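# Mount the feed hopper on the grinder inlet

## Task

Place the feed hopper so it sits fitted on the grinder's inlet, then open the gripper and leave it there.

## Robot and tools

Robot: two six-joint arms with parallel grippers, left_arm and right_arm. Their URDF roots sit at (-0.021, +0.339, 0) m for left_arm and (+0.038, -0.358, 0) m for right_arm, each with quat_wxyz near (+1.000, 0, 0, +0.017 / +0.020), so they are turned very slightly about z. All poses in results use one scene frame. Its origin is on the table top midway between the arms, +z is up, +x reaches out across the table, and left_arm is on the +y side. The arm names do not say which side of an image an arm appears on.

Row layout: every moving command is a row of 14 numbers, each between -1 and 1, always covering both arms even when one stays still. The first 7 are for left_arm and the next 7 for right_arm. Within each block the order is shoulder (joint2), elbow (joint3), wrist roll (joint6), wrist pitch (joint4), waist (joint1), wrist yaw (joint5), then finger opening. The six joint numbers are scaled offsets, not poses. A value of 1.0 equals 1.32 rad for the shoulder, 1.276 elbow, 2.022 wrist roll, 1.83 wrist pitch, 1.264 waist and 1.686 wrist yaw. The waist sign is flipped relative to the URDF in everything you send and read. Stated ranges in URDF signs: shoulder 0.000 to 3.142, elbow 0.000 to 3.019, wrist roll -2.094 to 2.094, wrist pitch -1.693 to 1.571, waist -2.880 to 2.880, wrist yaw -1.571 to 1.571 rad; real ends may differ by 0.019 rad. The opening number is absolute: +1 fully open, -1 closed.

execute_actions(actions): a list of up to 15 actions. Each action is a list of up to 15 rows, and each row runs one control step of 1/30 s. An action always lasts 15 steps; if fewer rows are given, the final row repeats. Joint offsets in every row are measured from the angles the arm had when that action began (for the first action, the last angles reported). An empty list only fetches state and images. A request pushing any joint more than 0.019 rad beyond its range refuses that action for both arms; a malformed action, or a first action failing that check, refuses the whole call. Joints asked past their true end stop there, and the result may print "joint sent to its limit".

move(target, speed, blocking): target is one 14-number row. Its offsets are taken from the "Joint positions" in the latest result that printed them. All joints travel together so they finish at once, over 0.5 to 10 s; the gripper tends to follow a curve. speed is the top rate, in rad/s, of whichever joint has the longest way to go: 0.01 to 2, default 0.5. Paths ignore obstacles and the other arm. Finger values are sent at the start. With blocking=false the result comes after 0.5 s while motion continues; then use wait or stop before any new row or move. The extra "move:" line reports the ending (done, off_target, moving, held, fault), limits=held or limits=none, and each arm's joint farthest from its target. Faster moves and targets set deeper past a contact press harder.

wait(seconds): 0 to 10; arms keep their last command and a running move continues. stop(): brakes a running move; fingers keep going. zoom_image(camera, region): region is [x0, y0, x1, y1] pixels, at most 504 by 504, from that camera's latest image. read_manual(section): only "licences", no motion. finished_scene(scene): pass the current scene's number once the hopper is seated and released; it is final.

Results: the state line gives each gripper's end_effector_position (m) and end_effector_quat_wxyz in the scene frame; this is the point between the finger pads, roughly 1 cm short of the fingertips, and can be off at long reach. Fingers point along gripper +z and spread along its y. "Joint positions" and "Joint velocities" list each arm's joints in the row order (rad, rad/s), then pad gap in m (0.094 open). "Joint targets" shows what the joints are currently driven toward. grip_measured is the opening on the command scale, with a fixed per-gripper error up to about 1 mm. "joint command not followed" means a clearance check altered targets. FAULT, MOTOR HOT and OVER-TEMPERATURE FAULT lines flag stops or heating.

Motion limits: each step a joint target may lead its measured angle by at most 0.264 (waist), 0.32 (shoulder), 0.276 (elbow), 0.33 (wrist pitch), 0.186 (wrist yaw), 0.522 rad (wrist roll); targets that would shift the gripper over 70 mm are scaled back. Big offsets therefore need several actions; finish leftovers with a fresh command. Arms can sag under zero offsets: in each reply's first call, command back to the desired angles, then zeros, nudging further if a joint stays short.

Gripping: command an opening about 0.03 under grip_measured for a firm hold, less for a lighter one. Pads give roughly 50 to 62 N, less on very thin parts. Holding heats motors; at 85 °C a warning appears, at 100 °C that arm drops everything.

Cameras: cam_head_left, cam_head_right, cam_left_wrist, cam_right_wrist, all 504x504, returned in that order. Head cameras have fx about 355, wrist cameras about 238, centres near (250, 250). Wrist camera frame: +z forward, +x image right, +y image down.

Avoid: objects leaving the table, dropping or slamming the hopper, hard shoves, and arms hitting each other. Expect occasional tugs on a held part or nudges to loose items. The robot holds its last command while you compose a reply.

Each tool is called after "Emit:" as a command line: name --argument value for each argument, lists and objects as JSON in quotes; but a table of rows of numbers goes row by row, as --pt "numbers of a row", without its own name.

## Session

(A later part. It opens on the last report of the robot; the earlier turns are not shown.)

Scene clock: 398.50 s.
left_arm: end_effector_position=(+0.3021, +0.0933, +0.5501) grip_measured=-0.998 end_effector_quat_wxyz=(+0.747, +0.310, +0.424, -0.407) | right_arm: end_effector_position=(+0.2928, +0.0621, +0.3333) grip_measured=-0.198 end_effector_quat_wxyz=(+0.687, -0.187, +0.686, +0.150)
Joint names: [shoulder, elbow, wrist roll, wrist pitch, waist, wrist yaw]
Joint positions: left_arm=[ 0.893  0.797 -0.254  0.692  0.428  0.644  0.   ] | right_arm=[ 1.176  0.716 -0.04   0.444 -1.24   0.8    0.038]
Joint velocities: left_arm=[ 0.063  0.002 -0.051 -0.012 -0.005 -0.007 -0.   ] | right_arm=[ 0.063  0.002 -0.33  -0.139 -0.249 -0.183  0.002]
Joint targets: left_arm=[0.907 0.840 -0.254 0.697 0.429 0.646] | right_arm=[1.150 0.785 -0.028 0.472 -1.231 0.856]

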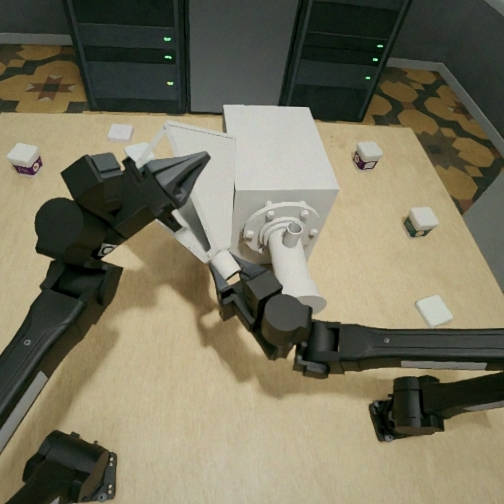

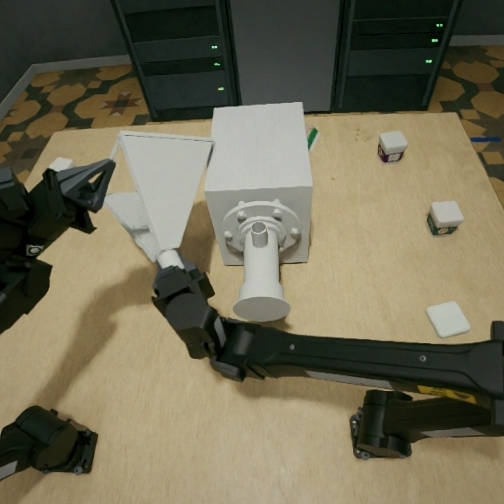

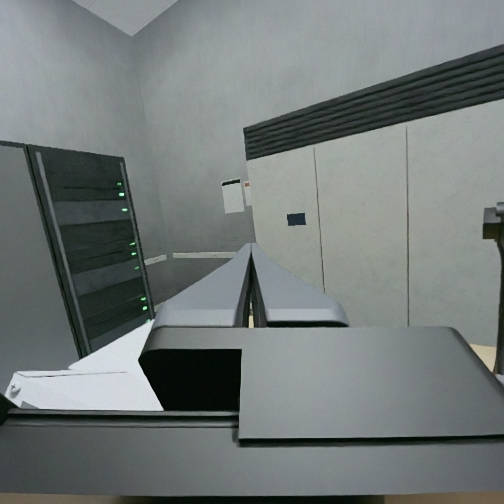

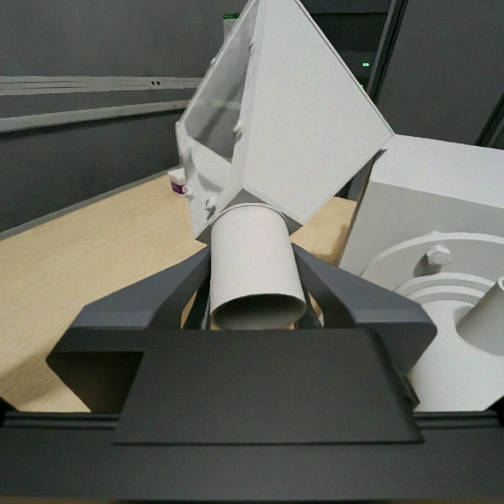

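Emit:
execute_actions --actions '[[[-0.1,0.02,0.06,-0.15,-0.1,-0.19,1,-0.02,0.07,0,0.015,0,0,-0.5]],[[-0.1,0.02,0.06,-0.15,-0.1,-0.19,1,-0.02,0.07,0,0.015,0,0,-0.5]],[[-0.1,0.02,0,-0.2,0,0,1,-0.02,0.07,0,0.015,0,0,-0.5]],[[0,0.02,0,0,0,0,1,-0.02,0.07,0,0.015,0,0,-0.5]]]'

Scene clock: 405.47 s.
left_arm: end_effector_position=(+0.2979, +0.2999, +0.5194) grip_measured=+0.999 end_effector_quat_wxyz=(+0.754, +0.026, +0.654, -0.063) | right_arm: end_effector_position=(+0.2787, +0.0801, +0.3277) grip_measured=-0.190 end_effector_quat_wxyz=(+0.671, -0.197, +0.688, +0.194)
Joint names: [shoulder, elbow, wrist roll, wrist pitch, waist, wrist yaw]
Joint positions: left_arm=[ 0.472  0.794 -0.045 -0.177  0.155  0.004  0.094] | right_arm=[ 1.19   0.721  0.024  0.436 -1.264  0.744  0.038]
Joint velocities: left_arm=[-0.005  0.012  0.037  0.002  0.005 -0.007 -0.001] | right_arm=[-0.015  0.012  0.007 -0.002  0.005  0.037 -0.001]
Joint targets: left_arm=[0.470 0.819 -0.045 -0.177 0.155 0.004] | right_arm=[1.164 0.810 0.024 0.463 -1.264 0.744]

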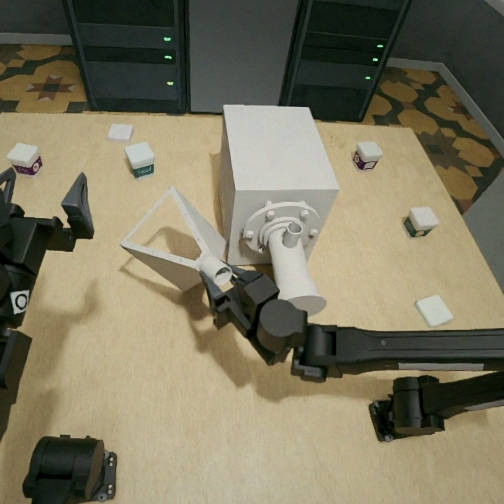

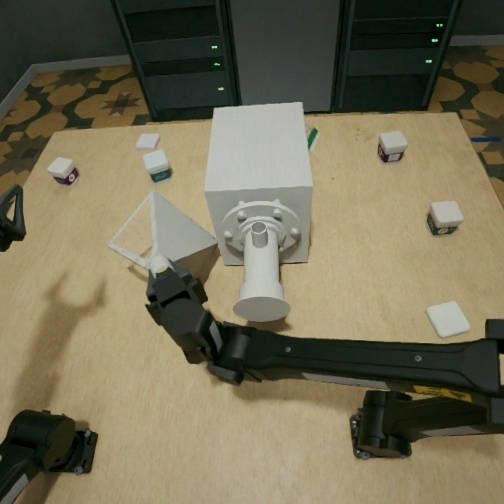

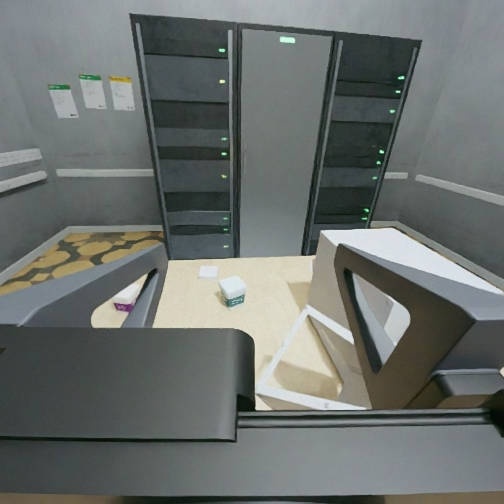

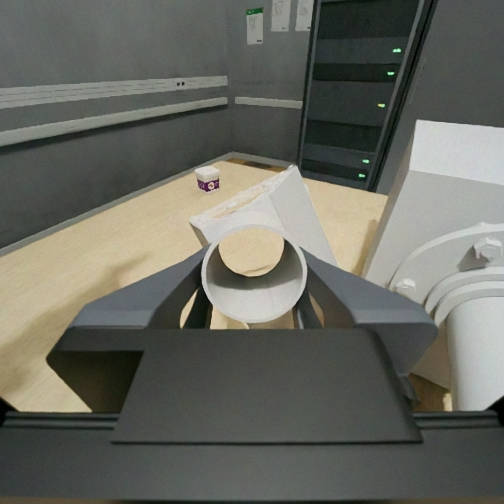

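Emit:
move --target '[-0.1,-0.3,0,0,-0.2,0,1,-0.33,-0.06,-0.012,-0.06,-0.13,-0.44,-0.5]' --speed 0.2

Scene clock: 432.57 s.
left_arm: end_effector_position=(+0.2913, +0.3770, +0.3214) grip_measured=+0.999 end_effector_quat_wxyz=(+0.666, -0.061, +0.743, +0.025) | right_arm: end_effector_position=(+0.0857, +0.0706, +0.3675) grip_measured=-0.201 end_effector_quat_wxyz=(+0.528, -0.459, +0.526, +0.484)
Joint names: [shoulder, elbow, wrist roll, wrist pitch, waist, wrist yaw]
Joint positions: left_arm=[ 0.348  0.414 -0.045 -0.177 -0.088  0.004  0.094] | right_arm=[ 0.824  0.578  0.023  0.272 -1.421  0.002  0.038]
Joint velocities: left_arm=[ 0.015 -0.012 -0.037  0.012  0.015 -0.007 -0.   ] | right_arm=[-0.005 -0.012 -0.022 -0.002 -0.005 -0.066 -0.   ]
Joint targets: left_arm=[0.340 0.411 -0.045 -0.177 -0.098 0.004] | right_arm=[0.755 0.644 0.000 0.326 -1.428 0.002]
move: off_target (right_arm); limits=none; left_arm: farthest joint: the waist, 0.009 radians from its target (0.252 radians at the start); right_arm: farthest joint: the shoulder, 0.070 radians from its target (0.436 radians at the start)

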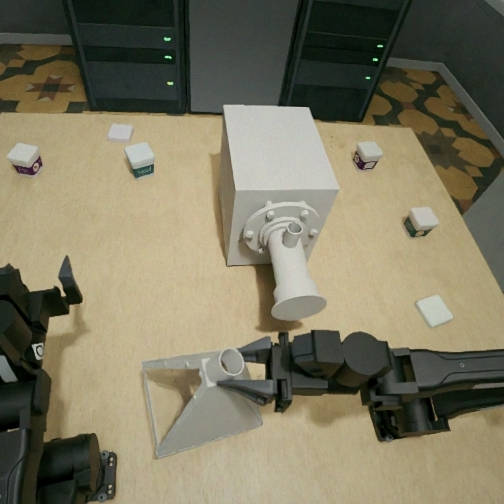

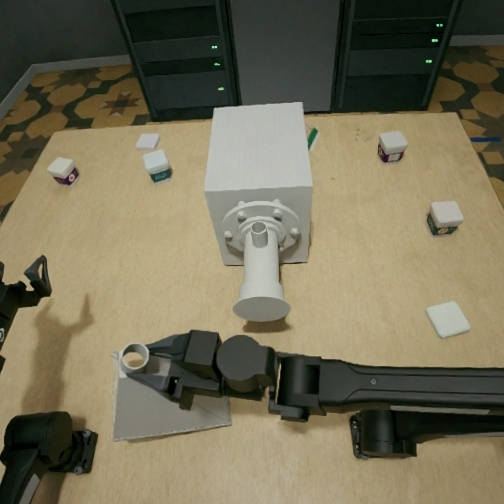

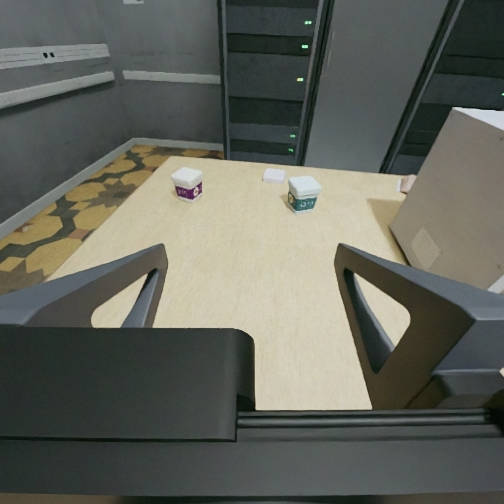

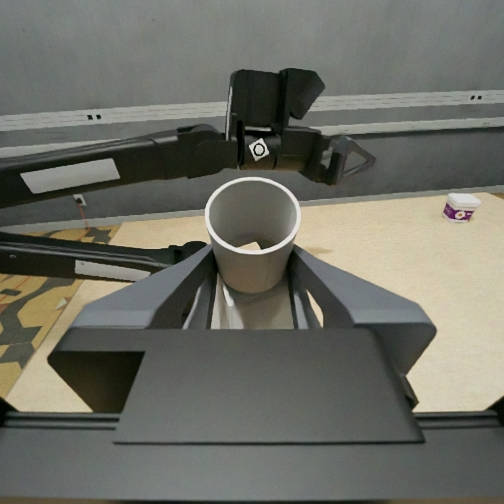

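Emit:
move --target '[0,0.02,0,0,0,0,1,0.31,-0.14,0,0.69,0,0,-0.5]' --speed 0.3

Scene clock: 445.93 s.
left_arm: end_effector_position=(+0.2913, +0.3770, +0.3214) grip_measured=+0.999 end_effector_quat_wxyz=(+0.666, -0.061, +0.743, +0.025) | right_arm: end_effector_position=(+0.0849, +0.0593, +0.3398) grip_measured=-0.201 end_effector_quat_wxyz=(+0.638, -0.320, +0.374, +0.593)
Joint names: [shoulder, elbow, wrist roll, wrist pitch, waist, wrist yaw]
Joint positions: left_arm=[ 0.348  0.414 -0.045 -0.177 -0.088  0.004  0.094] | right_arm=[ 1.26   0.362  0.038  1.44  -1.421  0.004  0.038]
Joint velocities: left_arm=[ 0.015  0.002  0.022 -0.002  0.005  0.037  0.   ] | right_arm=[-0.015 -0.002 -0.037  0.012  0.015 -0.022 -0.001]
Joint targets: left_arm=[0.348 0.439 -0.045 -0.177 -0.088 0.004] | right_arm=[1.234 0.399 0.023 1.535 -1.421 0.002]
move: off_target (left_arm, right_arm); limits=none; left_arm: farthest joint: the elbow, 0.026 radians from its target (0.026 radians at the start); right_arm: farthest joint: the wrist pitch, 0.094 radians from its target (1.262 radians at the start)

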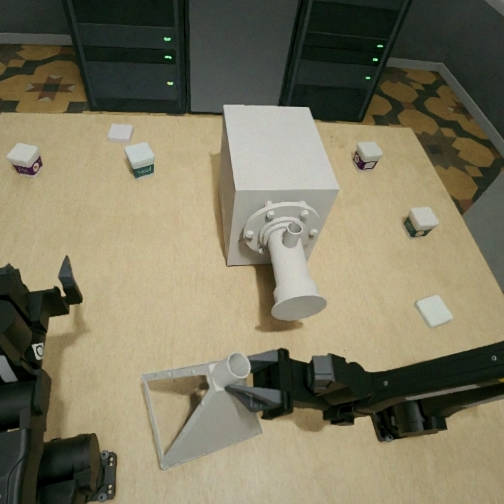

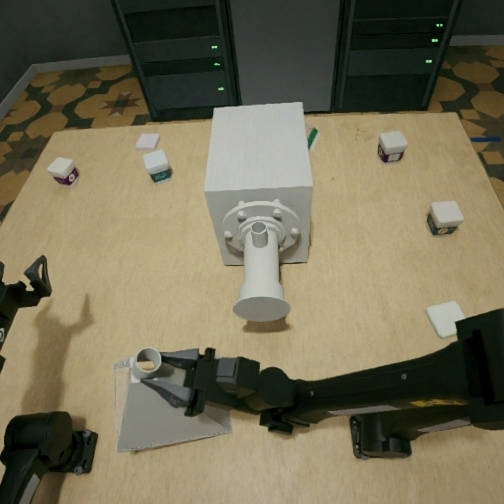

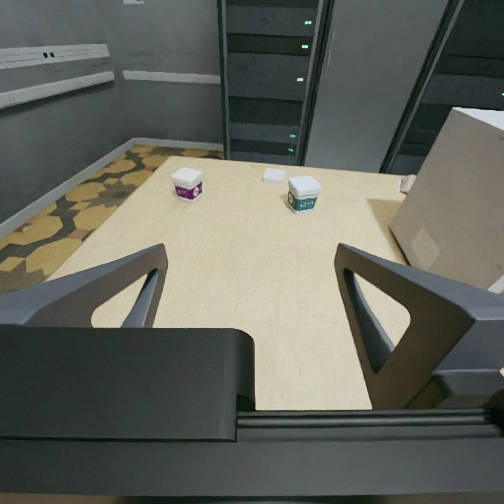

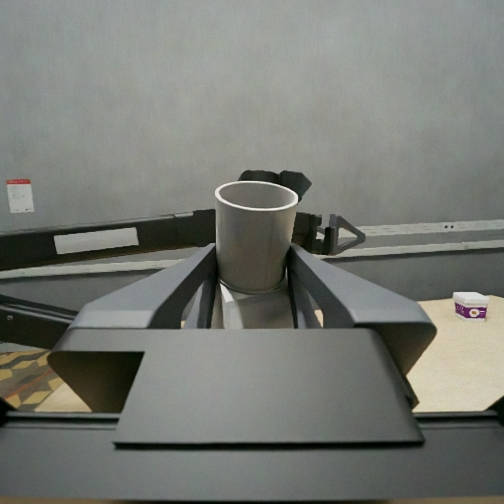

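Emit:
move --target '[0,0.02,0,0,0,0,1,0.02,0.05,0,0,0.14,0,-0.5]' --speed 0.2

Emit:
move --target '[0,0.02,0,0,0,0,1,0.09,0.36,0,-0.13,0,0,-0.5]' --speed 0.15

Scene clock: 463.47 s.
left_arm: end_effector_position=(+0.2913, +0.3770, +0.3214) grip_measured=+0.999 end_effector_quat_wxyz=(+0.666, -0.061, +0.743, +0.025) | right_arm: end_effector_position=(+0.1534, +0.0538, +0.3299) grip_measured=-0.201 end_effector_quat_wxyz=(+0.669, -0.291, +0.413, +0.546)
Joint names: [shoulder, elbow, wrist roll, wrist pitch, waist, wrist yaw]
Joint positions: left_arm=[ 0.348  0.414 -0.045 -0.177 -0.088  0.004  0.094] | right_arm=[ 1.285  0.368  0.07   1.429 -1.258  0.001  0.038]
Joint velocities: left_arm=[-0.005 -0.022 -0.007  0.002  0.005 -0.081 -0.001] | right_arm=[-0.015  0.017 -0.081  0.007  0.005 -0.051 -0.001]
Joint targets: left_arm=[0.348 0.439 -0.045 -0.177 -0.088 0.004] | right_arm=[1.286 0.425 0.038 1.440 -1.244 0.003]
move: off_target (left_arm, right_arm); limits=none; left_arm: farthest joint: the elbow, 0.026 radians from its target (0.026 radians at the start); right_arm: farthest joint: the elbow, 0.058 radians from its target (0.064 radians at the start)

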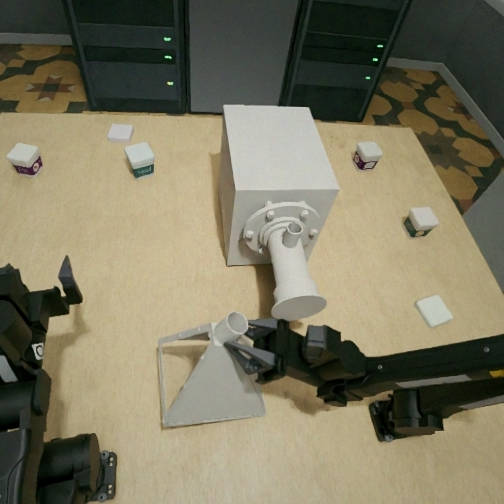

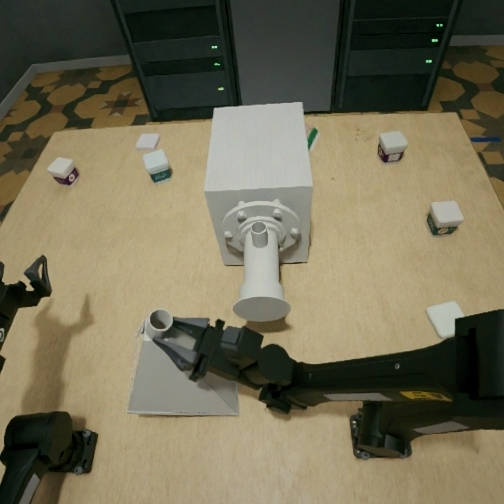

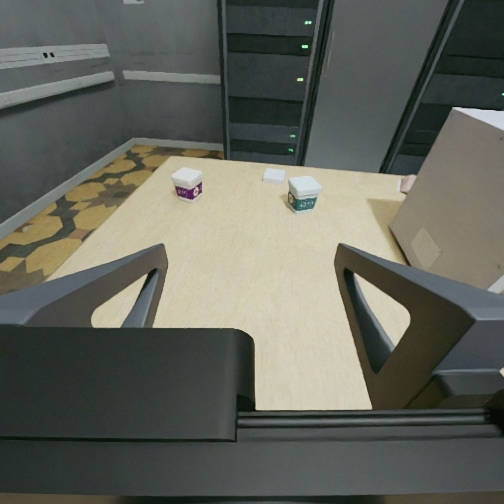

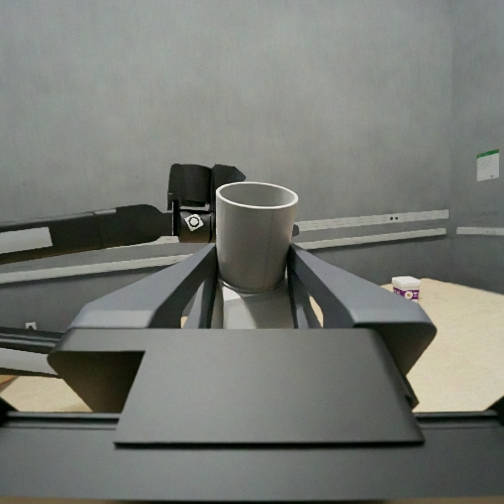

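Scene clock: 466.93 s.
left_arm: end_effector_position=(+0.2913, +0.3770, +0.3214) grip_measured=+0.999 end_effector_quat_wxyz=(+0.666, -0.061, +0.743, +0.025) | right_arm: end_effector_position=(+0.1820, +0.1650, +0.3154) grip_measured=-0.211 end_effector_quat_wxyz=(+0.630, -0.341, +0.475, +0.511)
Joint names: [shoulder, elbow, wrist roll, wrist pitch, waist, wrist yaw]
Joint positions: left_arm=[ 0.348  0.414 -0.045 -0.177 -0.088  0.004  0.094] | right_arm=[ 1.454  0.644  0.06   1.132 -1.262 -0.     0.037]
Joint velocities: left_arm=[ 0.005  0.002  0.007  0.012  0.005 -0.007 -0.   ] | right_arm=[-0.005 -0.012  0.095 -0.012  0.015 -0.095 -0.   ]
Joint targets: left_arm=[0.348 0.439 -0.045 -0.177 -0.088 0.004] | right_arm=[1.423 0.758 0.066 1.169 -1.260 0.001]
move: off_target (left_arm, right_arm); limits=none; left_arm: farthest joint: the elbow, 0.026 radians from its target (0.026 radians at the start); right_arm: farthest joint: the elbow, 0.183 radians from its target (0.460 radians at the start)

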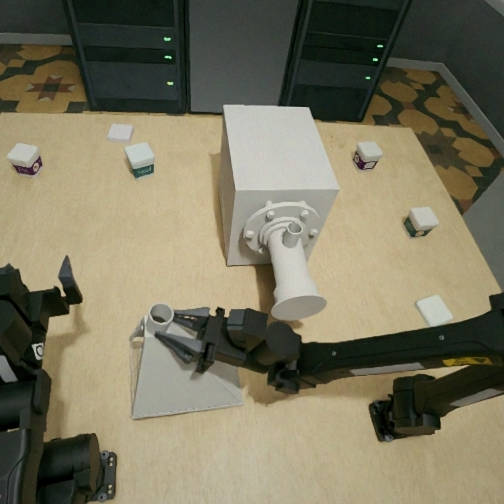

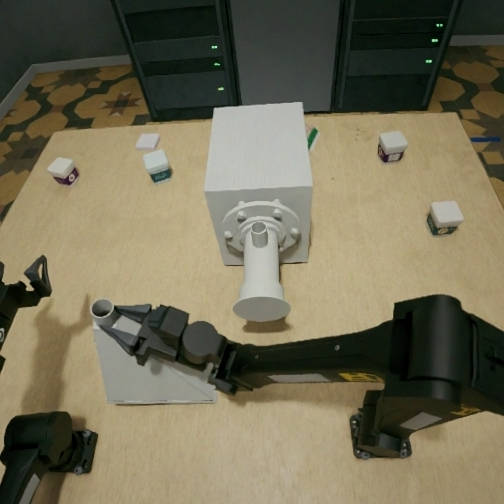

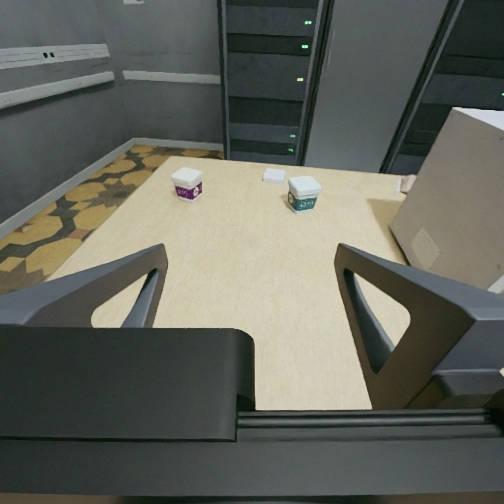

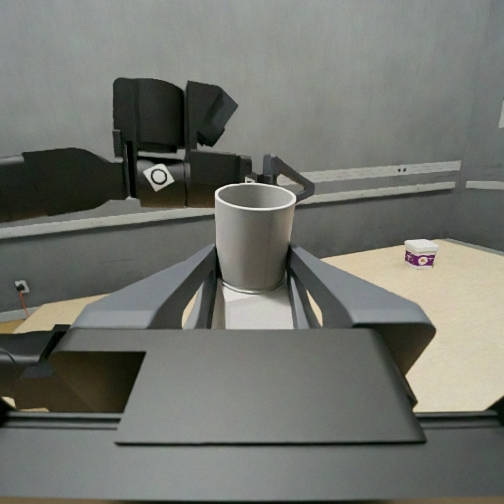

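Emit:
move --target '[0,0.02,0,0,0,0,1,-0.91,-0.26,-0.03,-0.645,-0.1,0,-0.5]' --speed 0.3

Scene clock: 478.83 s.
left_arm: end_effector_position=(+0.2913, +0.3770, +0.3214) grip_measured=+0.999 end_effector_quat_wxyz=(+0.666, -0.061, +0.743, +0.025) | right_arm: end_effector_position=(+0.0835, -0.0565, +0.2821) grip_measured=-0.217 end_effector_quat_wxyz=(+0.515, -0.478, +0.555, +0.445)
Joint names: [shoulder, elbow, wrist roll, wrist pitch, waist, wrist yaw]
Joint positions: left_arm=[ 0.348  0.414 -0.045 -0.177 -0.088  0.004  0.094] | right_arm=[ 0.283  0.28   0.001 -0.071 -1.381 -0.003  0.037]
Joint velocities: left_arm=[-0.024 -0.012 -0.007 -0.017  0.015 -0.022  0.   ] | right_arm=[-0.005 -0.007 -0.051 -0.012  0.015 -0.037  0.001]
Joint targets: left_arm=[0.348 0.439 -0.045 -0.177 -0.088 0.004] | right_arm=[0.253 0.312 -0.001 -0.049 -1.389 -0.000]
move: off_target (left_arm, right_arm); limits=none; left_arm: farthest joint: the elbow, 0.026 radians from its target (0.026 radians at the start); right_arm: farthest joint: the elbow, 0.032 radians from its target (0.332 radians at the start)

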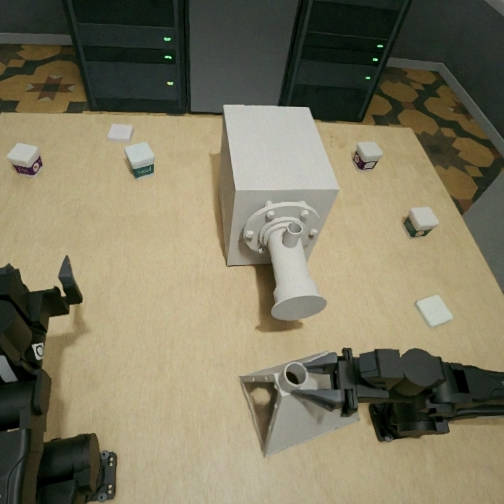

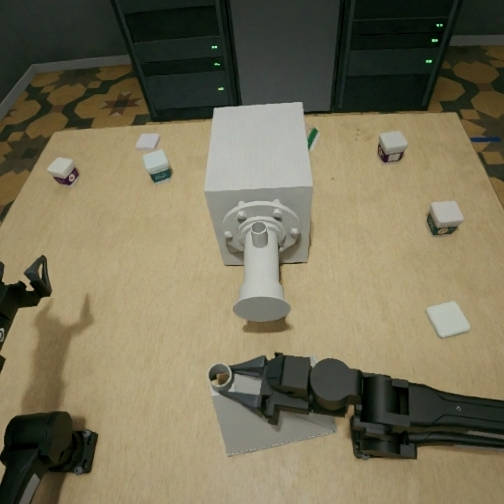

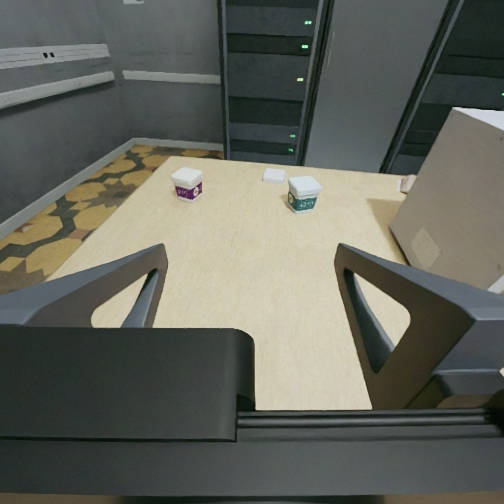

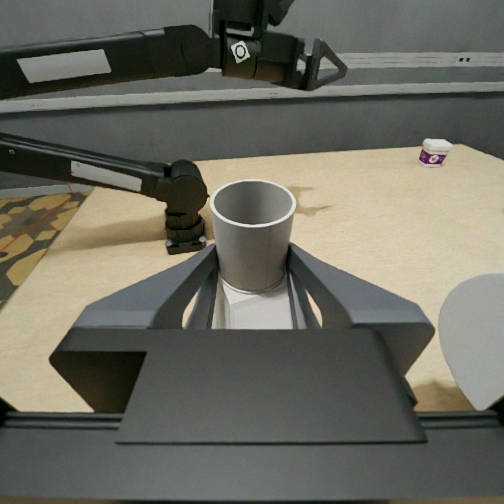

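Emit:
move --target '[0,0.02,0,0,-0.3,0,1,0.755,0.53,0,-0.215,0,0,-0.5]' --speed 0.3

Scene clock: 496.93 s.
left_arm: end_effector_position=(+0.2566, +0.4874, +0.3214) grip_measured=+0.999 end_effector_quat_wxyz=(+0.650, -0.197, +0.719, +0.147) | right_arm: end_effector_position=(+0.1132, +0.1496, +0.2312) grip_measured=-0.218 end_effector_quat_wxyz=(+0.309, -0.603, +0.687, +0.264)
Joint names: [shoulder, elbow, wrist roll, wrist pitch, waist, wrist yaw]
Joint positions: left_arm=[ 0.348  0.414 -0.045 -0.177 -0.458  0.004  0.094] | right_arm=[ 1.247  0.941 -0.015 -0.427 -1.384 -0.001  0.037]
Joint velocities: left_arm=[-0.005 -0.022 -0.037 -0.007 -0.005 -0.037 -0.001] | right_arm=[-0.015  0.002  0.051  0.007 -0.005  0.007  0.   ]
Joint targets: left_arm=[0.348 0.439 -0.045 -0.177 -0.467 0.004] | right_arm=[1.280 0.956 0.001 -0.464 -1.381 -0.002]
move: off_target (left_arm, right_arm); limits=none; left_arm: farthest joint: the elbow, 0.026 radians from its target (0.026 radians at the start); right_arm: farthest joint: the wrist pitch, 0.038 radians from its target (0.394 radians at the start)

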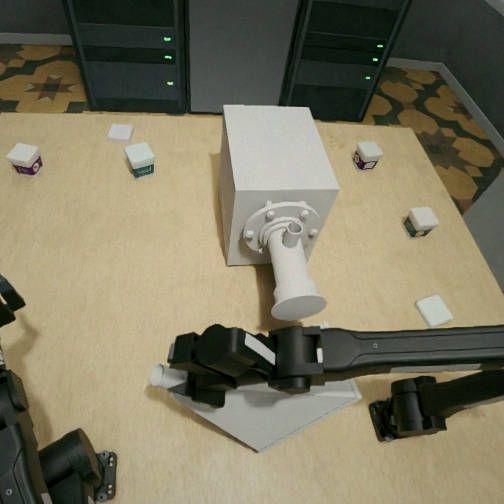

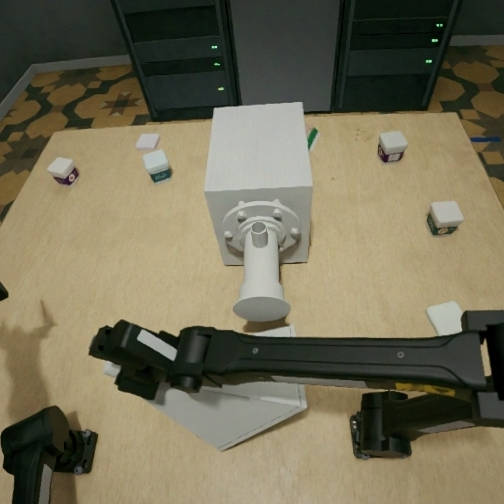

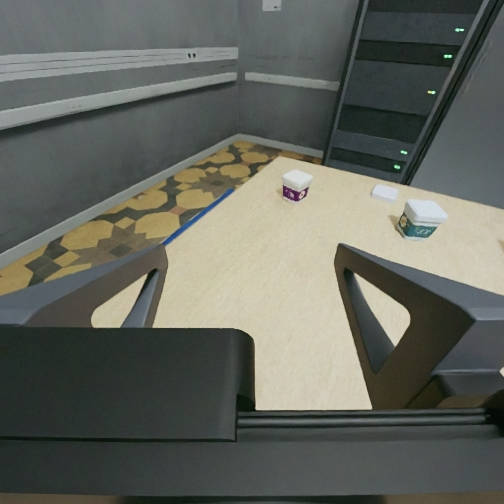

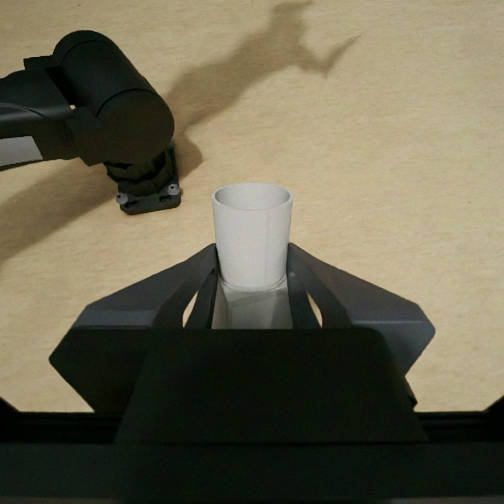

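Emit:
move --target '[0,0.02,0,0,0,0,1,0.59,0.56,0,-0.36,0,0,-0.5]' --speed 0.25

Scene clock: 506.00 s.
left_arm: end_effector_position=(+0.2566, +0.4874, +0.3214) grip_measured=+0.999 end_effector_quat_wxyz=(+0.650, -0.197, +0.719, +0.147) | right_arm: end_effector_position=(+0.1287, +0.2537, +0.0512) grip_measured=-0.224 end_effector_quat_wxyz=(+0.039, -0.664, +0.747, +0.029)
Joint names: [shoulder, elbow, wrist roll, wrist pitch, waist, wrist yaw]
Joint positions: left_arm=[ 0.348  0.414 -0.045 -0.177 -0.458  0.004  0.094] | right_arm=[ 2.004  1.602 -0.027 -1.071 -1.385  0.005  0.036]
Joint velocities: left_arm=[-0.015 -0.002 -0.051  0.007  0.015 -0.007  0.   ] | right_arm=[-0.005 -0.002 -0.051  0.007  0.005  0.022  0.   ]
Joint targets: left_arm=[0.348 0.439 -0.045 -0.177 -0.458 0.004] | right_arm=[2.026 1.655 -0.015 -1.086 -1.384 -0.002]
move: off_target (left_arm, right_arm); limits=none; left_arm: farthest joint: the elbow, 0.026 radians from its target (0.026 radians at the start); right_arm: farthest joint: the elbow, 0.054 radians from its target (0.715 radians at the start)

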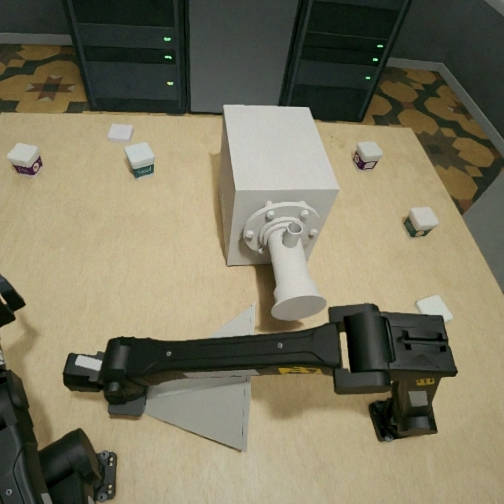

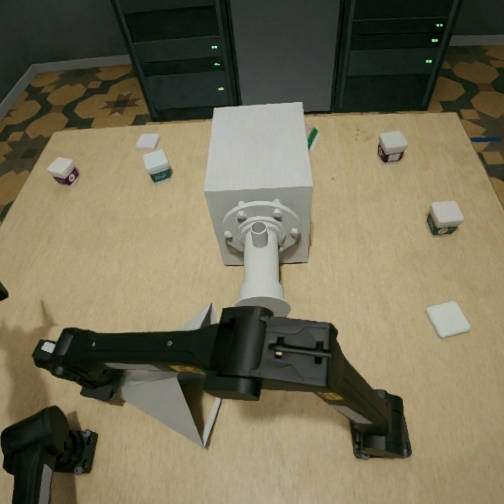

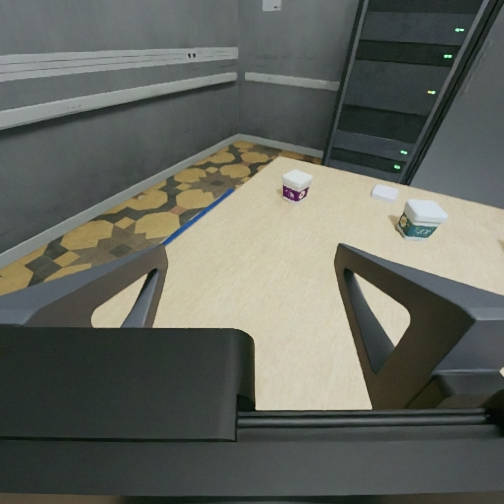

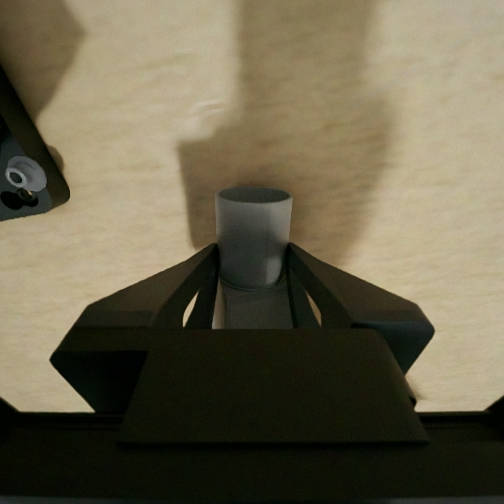

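Emit:
move --target '[0,0.02,0,0,0,0,1,0.04,0.03,0,0,0,0,-0.5]' --speed 0.1

Emit:
move --target '[0,0.02,0,0,0,0,1,0,0.02,0,0,0,0,0.5]'

Emit:
move --target '[0,0.02,0,0,0,0,1,-0.9,-0.1,0,0,0,0,0.5]' --speed 0.6

Emit:
move --target '[0,0.02,0,0,0,0,1,-0.4,-0.9,0,0.5,-0.15,0,0.5]' --speed 0.6

Scene clock: 515.93 s.
left_arm: end_effector_position=(+0.2566, +0.4874, +0.3214) grip_measured=+0.999 end_effector_quat_wxyz=(+0.650, -0.197, +0.719, +0.147) | right_arm: end_effector_position=(+0.1289, +0.2535, +0.0500) grip_measured=-0.224 end_effector_quat_wxyz=(+0.039, -0.664, +0.747, +0.028)
Joint names: [shoulder, elbow, wrist roll, wrist pitch, waist, wrist yaw]
Joint positions: left_arm=[ 0.348  0.414 -0.045 -0.177 -0.458  0.004  0.094] | right_arm=[ 2.006  1.602 -0.027 -1.071 -1.385  0.006  0.036]
Joint velocities: left_arm=[-0.005 -0.012  0.037 -0.007  0.005 -0.007 -0.   ] | right_arm=[-0.005 -0.002 -0.037 -0.007 -0.005 -0.022  0.   ]
Joint targets: left_arm=[0.348 0.439 -0.045 -0.177 -0.458 0.004] | right_arm=[2.057 1.640 -0.027 -1.071 -1.385 0.005]
move: off_target (left_arm, right_arm); limits=none; left_arm: farthest joint: the elbow, 0.026 radians from its target (0.026 radians at the start); right_arm: farthest joint: the shoulder, 0.050 radians from its target (0.052 radians at the start)

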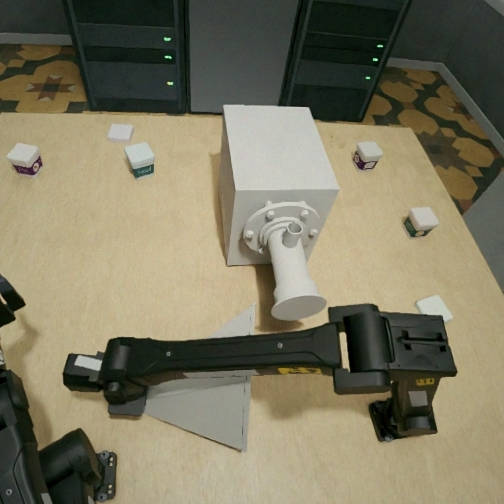

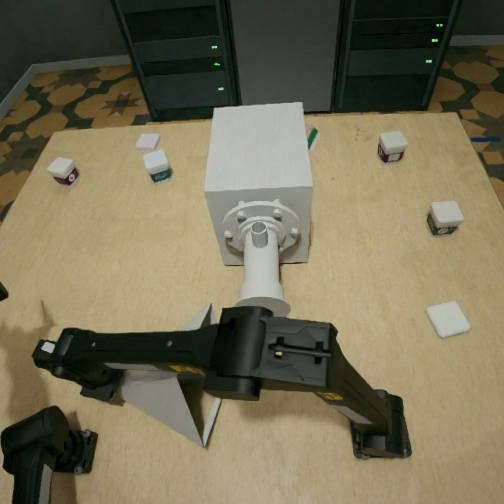

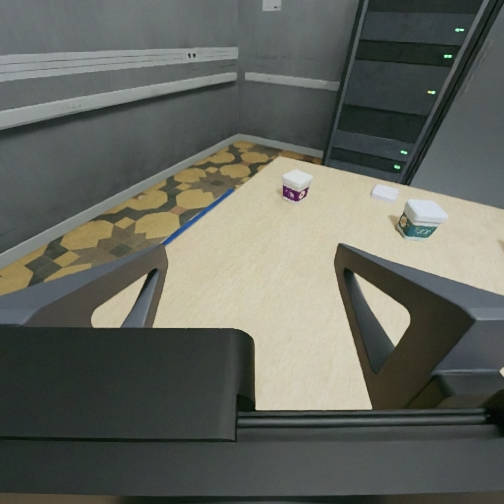

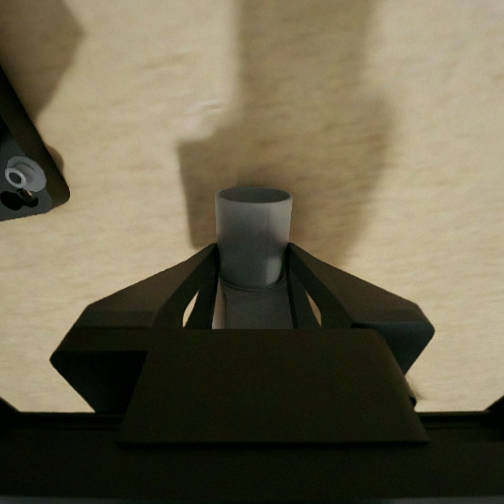

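Scene clock: 516.63 s.
left_arm: end_effector_position=(+0.2566, +0.4874, +0.3214) grip_measured=+0.999 end_effector_quat_wxyz=(+0.650, -0.197, +0.719, +0.147) | right_arm: end_effector_position=(+0.1289, +0.2535, +0.0500) grip_measured=+0.497 end_effector_quat_wxyz=(+0.039, -0.664, +0.747, +0.028)
Joint names: [shoulder, elbow, wrist roll, wrist pitch, waist, wrist yaw]
Joint positions: left_arm=[ 0.348  0.414 -0.045 -0.177 -0.458  0.004  0.094] | right_arm=[ 2.006  1.602 -0.027 -1.071 -1.385  0.006  0.07 ]
Joint velocities: left_arm=[-0.005 -0.007  0.037  0.002  0.005 -0.007 -0.001] | right_arm=[ 0.005 -0.022 -0.037 -0.007  0.005 -0.051  0.001]
Joint targets: left_arm=[0.348 0.439 -0.045 -0.177 -0.458 0.004] | right_arm=[2.006 1.627 -0.027 -1.071 -1.385 0.006]
move: off_target (left_arm, right_arm); limits=none; left_arm: farthest joint: the elbow, 0.026 radians from its target (0.026 radians at the start); right_arm: farthest joint: the elbow, 0.026 radians from its target (0.026 radians at the start)

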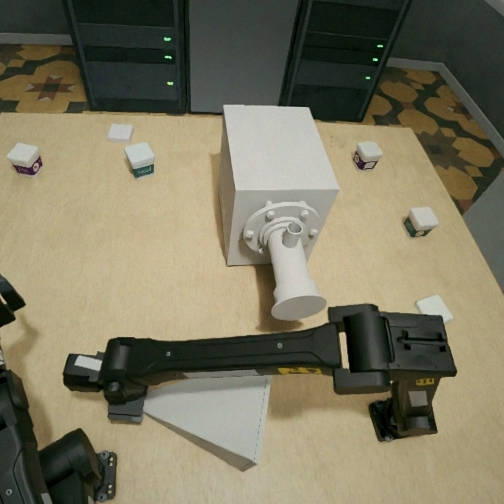

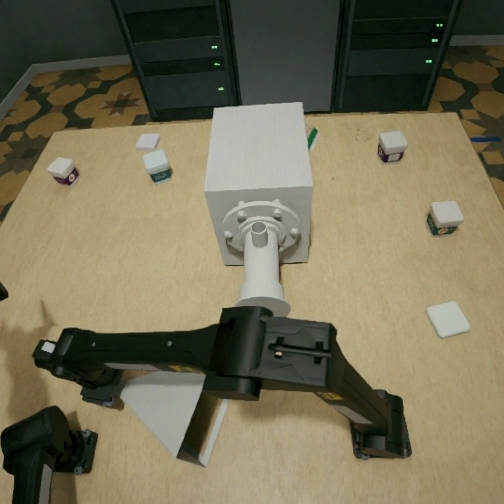

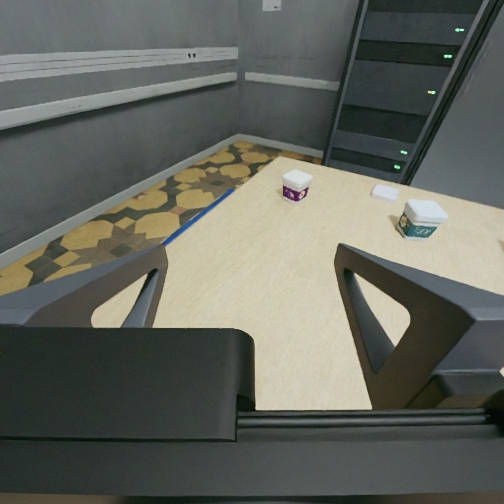

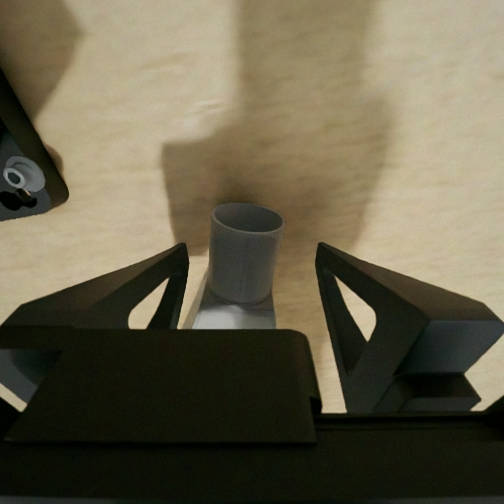

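Scene clock: 519.37 s.
left_arm: end_effector_position=(+0.2566, +0.4874, +0.3214) grip_measured=+0.999 end_effector_quat_wxyz=(+0.650, -0.197, +0.719, +0.147) | right_arm: end_effector_position=(+0.0882, -0.0255, +0.5922) grip_measured=+0.497 end_effector_quat_wxyz=(+0.424, -0.553, +0.624, +0.353)
Joint names: [shoulder, elbow, wrist roll, wrist pitch, waist, wrist yaw]
Joint positions: left_arm=[ 0.348  0.414 -0.045 -0.177 -0.458  0.004  0.094] | right_arm=[ 0.81   1.479 -0.027 -1.071 -1.385  0.006  0.07 ]
Joint velocities: left_arm=[ 0.015  0.007  0.007 -0.002  0.005  0.007 -0.   ] | right_arm=[-0.005 -0.022  0.007 -0.007  0.024 -0.007 -0.001]
Joint targets: left_arm=[0.348 0.439 -0.045 -0.177 -0.458 0.004] | right_arm=[0.818 1.474 -0.027 -1.071 -1.385 0.006]
move: off_target (left_arm); limits=none; left_arm: farthest joint: the elbow, 0.026 radians from its target (0.026 radians at the start); right_arm: farthest joint: the shoulder, 0.008 radians from its target (1.188 radians at the start)

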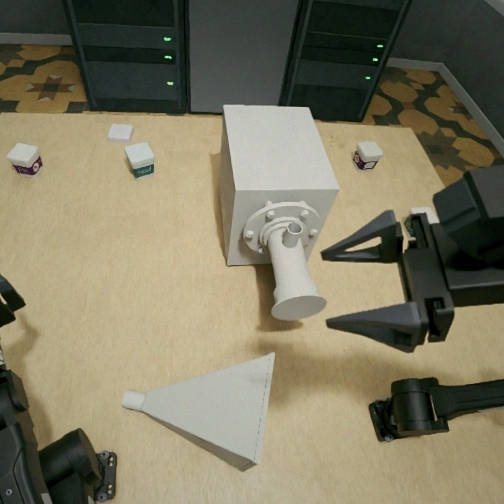

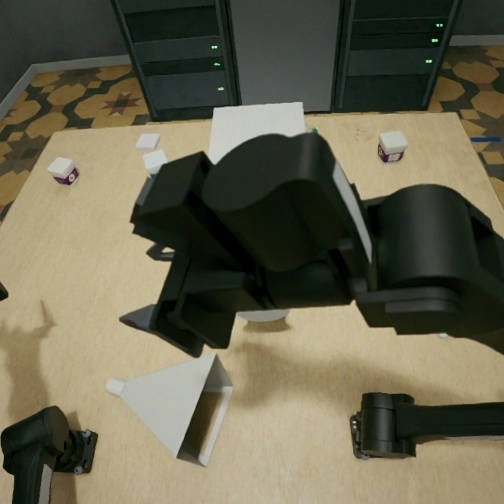

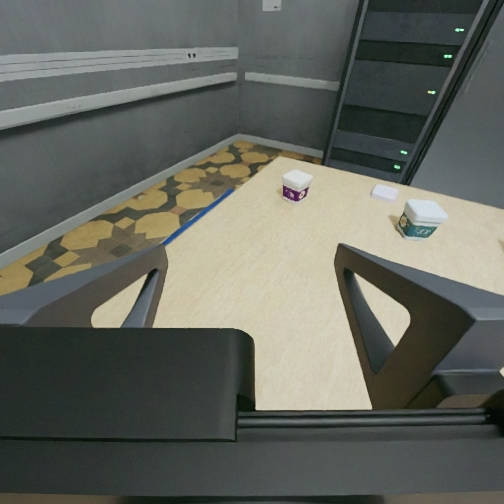

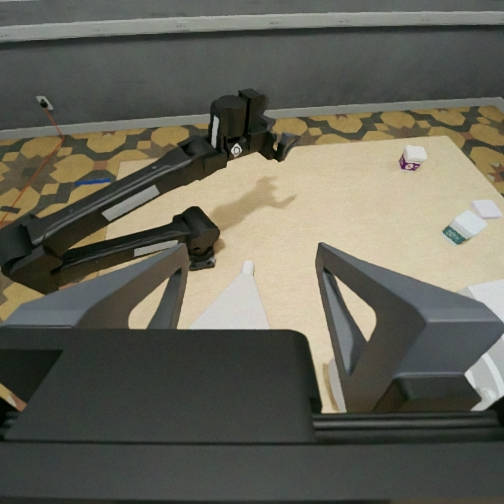

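Scene clock: 521.83 s.
left_arm: end_effector_position=(+0.2566, +0.4874, +0.3214) grip_measured=+0.999 end_effector_quat_wxyz=(+0.650, -0.197, +0.719, +0.147) | right_arm: end_effector_position=(+0.0288, -0.0536, +0.2827) grip_measured=+0.497 end_effector_quat_wxyz=(-0.462, +0.550, -0.519, -0.463)
Joint names: [shoulder, elbow, wrist roll, wrist pitch, waist, wrist yaw]
Joint positions: left_arm=[ 0.348  0.414 -0.045 -0.177 -0.458  0.004  0.094] | right_arm=[ 0.294  0.328 -0.027 -0.179 -1.566  0.006  0.07 ]
Joint velocities: left_arm=[-0.015  0.002 -0.007  0.007  0.005  0.022 -0.   ] | right_arm=[-0.005  0.002 -0.037  0.017  0.005 -0.051 -0.001]
Joint targets: left_arm=[0.348 0.439 -0.045 -0.177 -0.458 0.004] | right_arm=[0.282 0.330 -0.027 -0.155 -1.575 0.006]
move: off_target (left_arm, right_arm); limits=none; left_arm: farthest joint: the elbow, 0.026 radians from its target (0.026 radians at the start); right_arm: farthest joint: the wrist pitch, 0.023 radians from its target (0.915 radians at the start)

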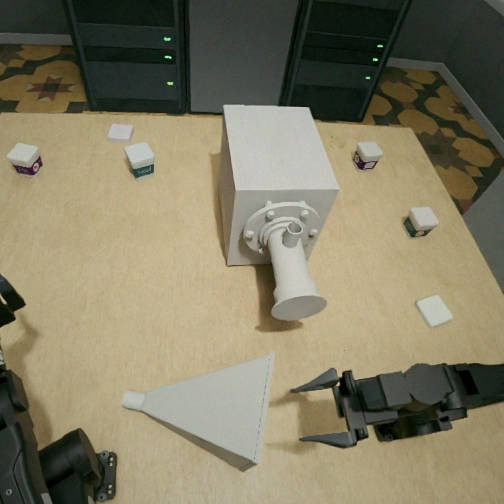

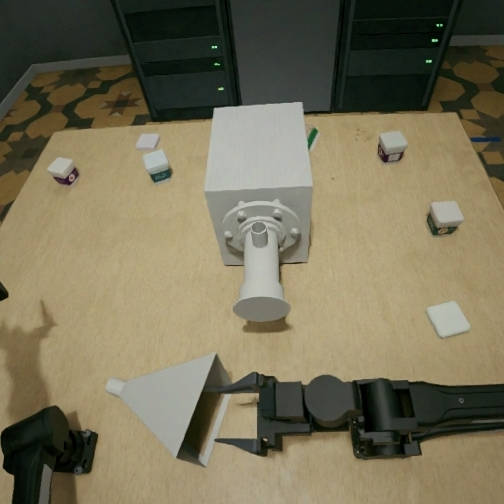

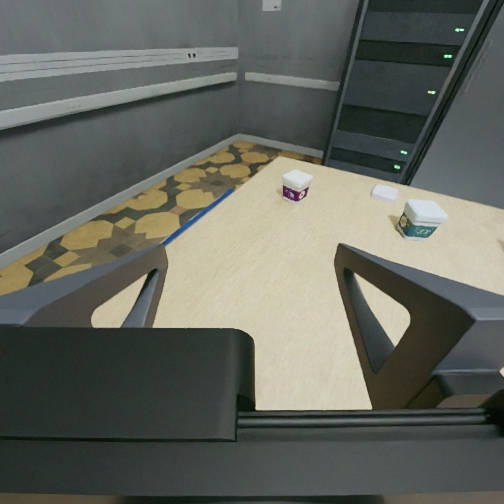

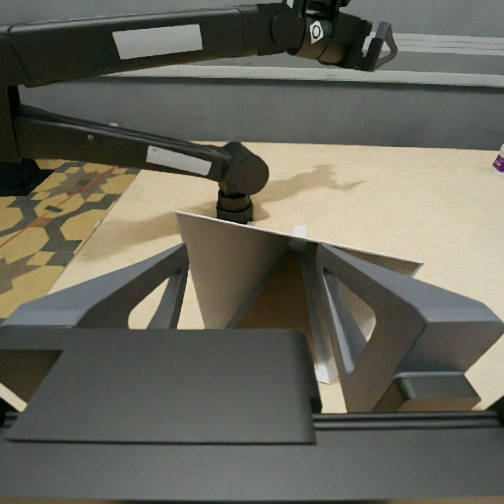

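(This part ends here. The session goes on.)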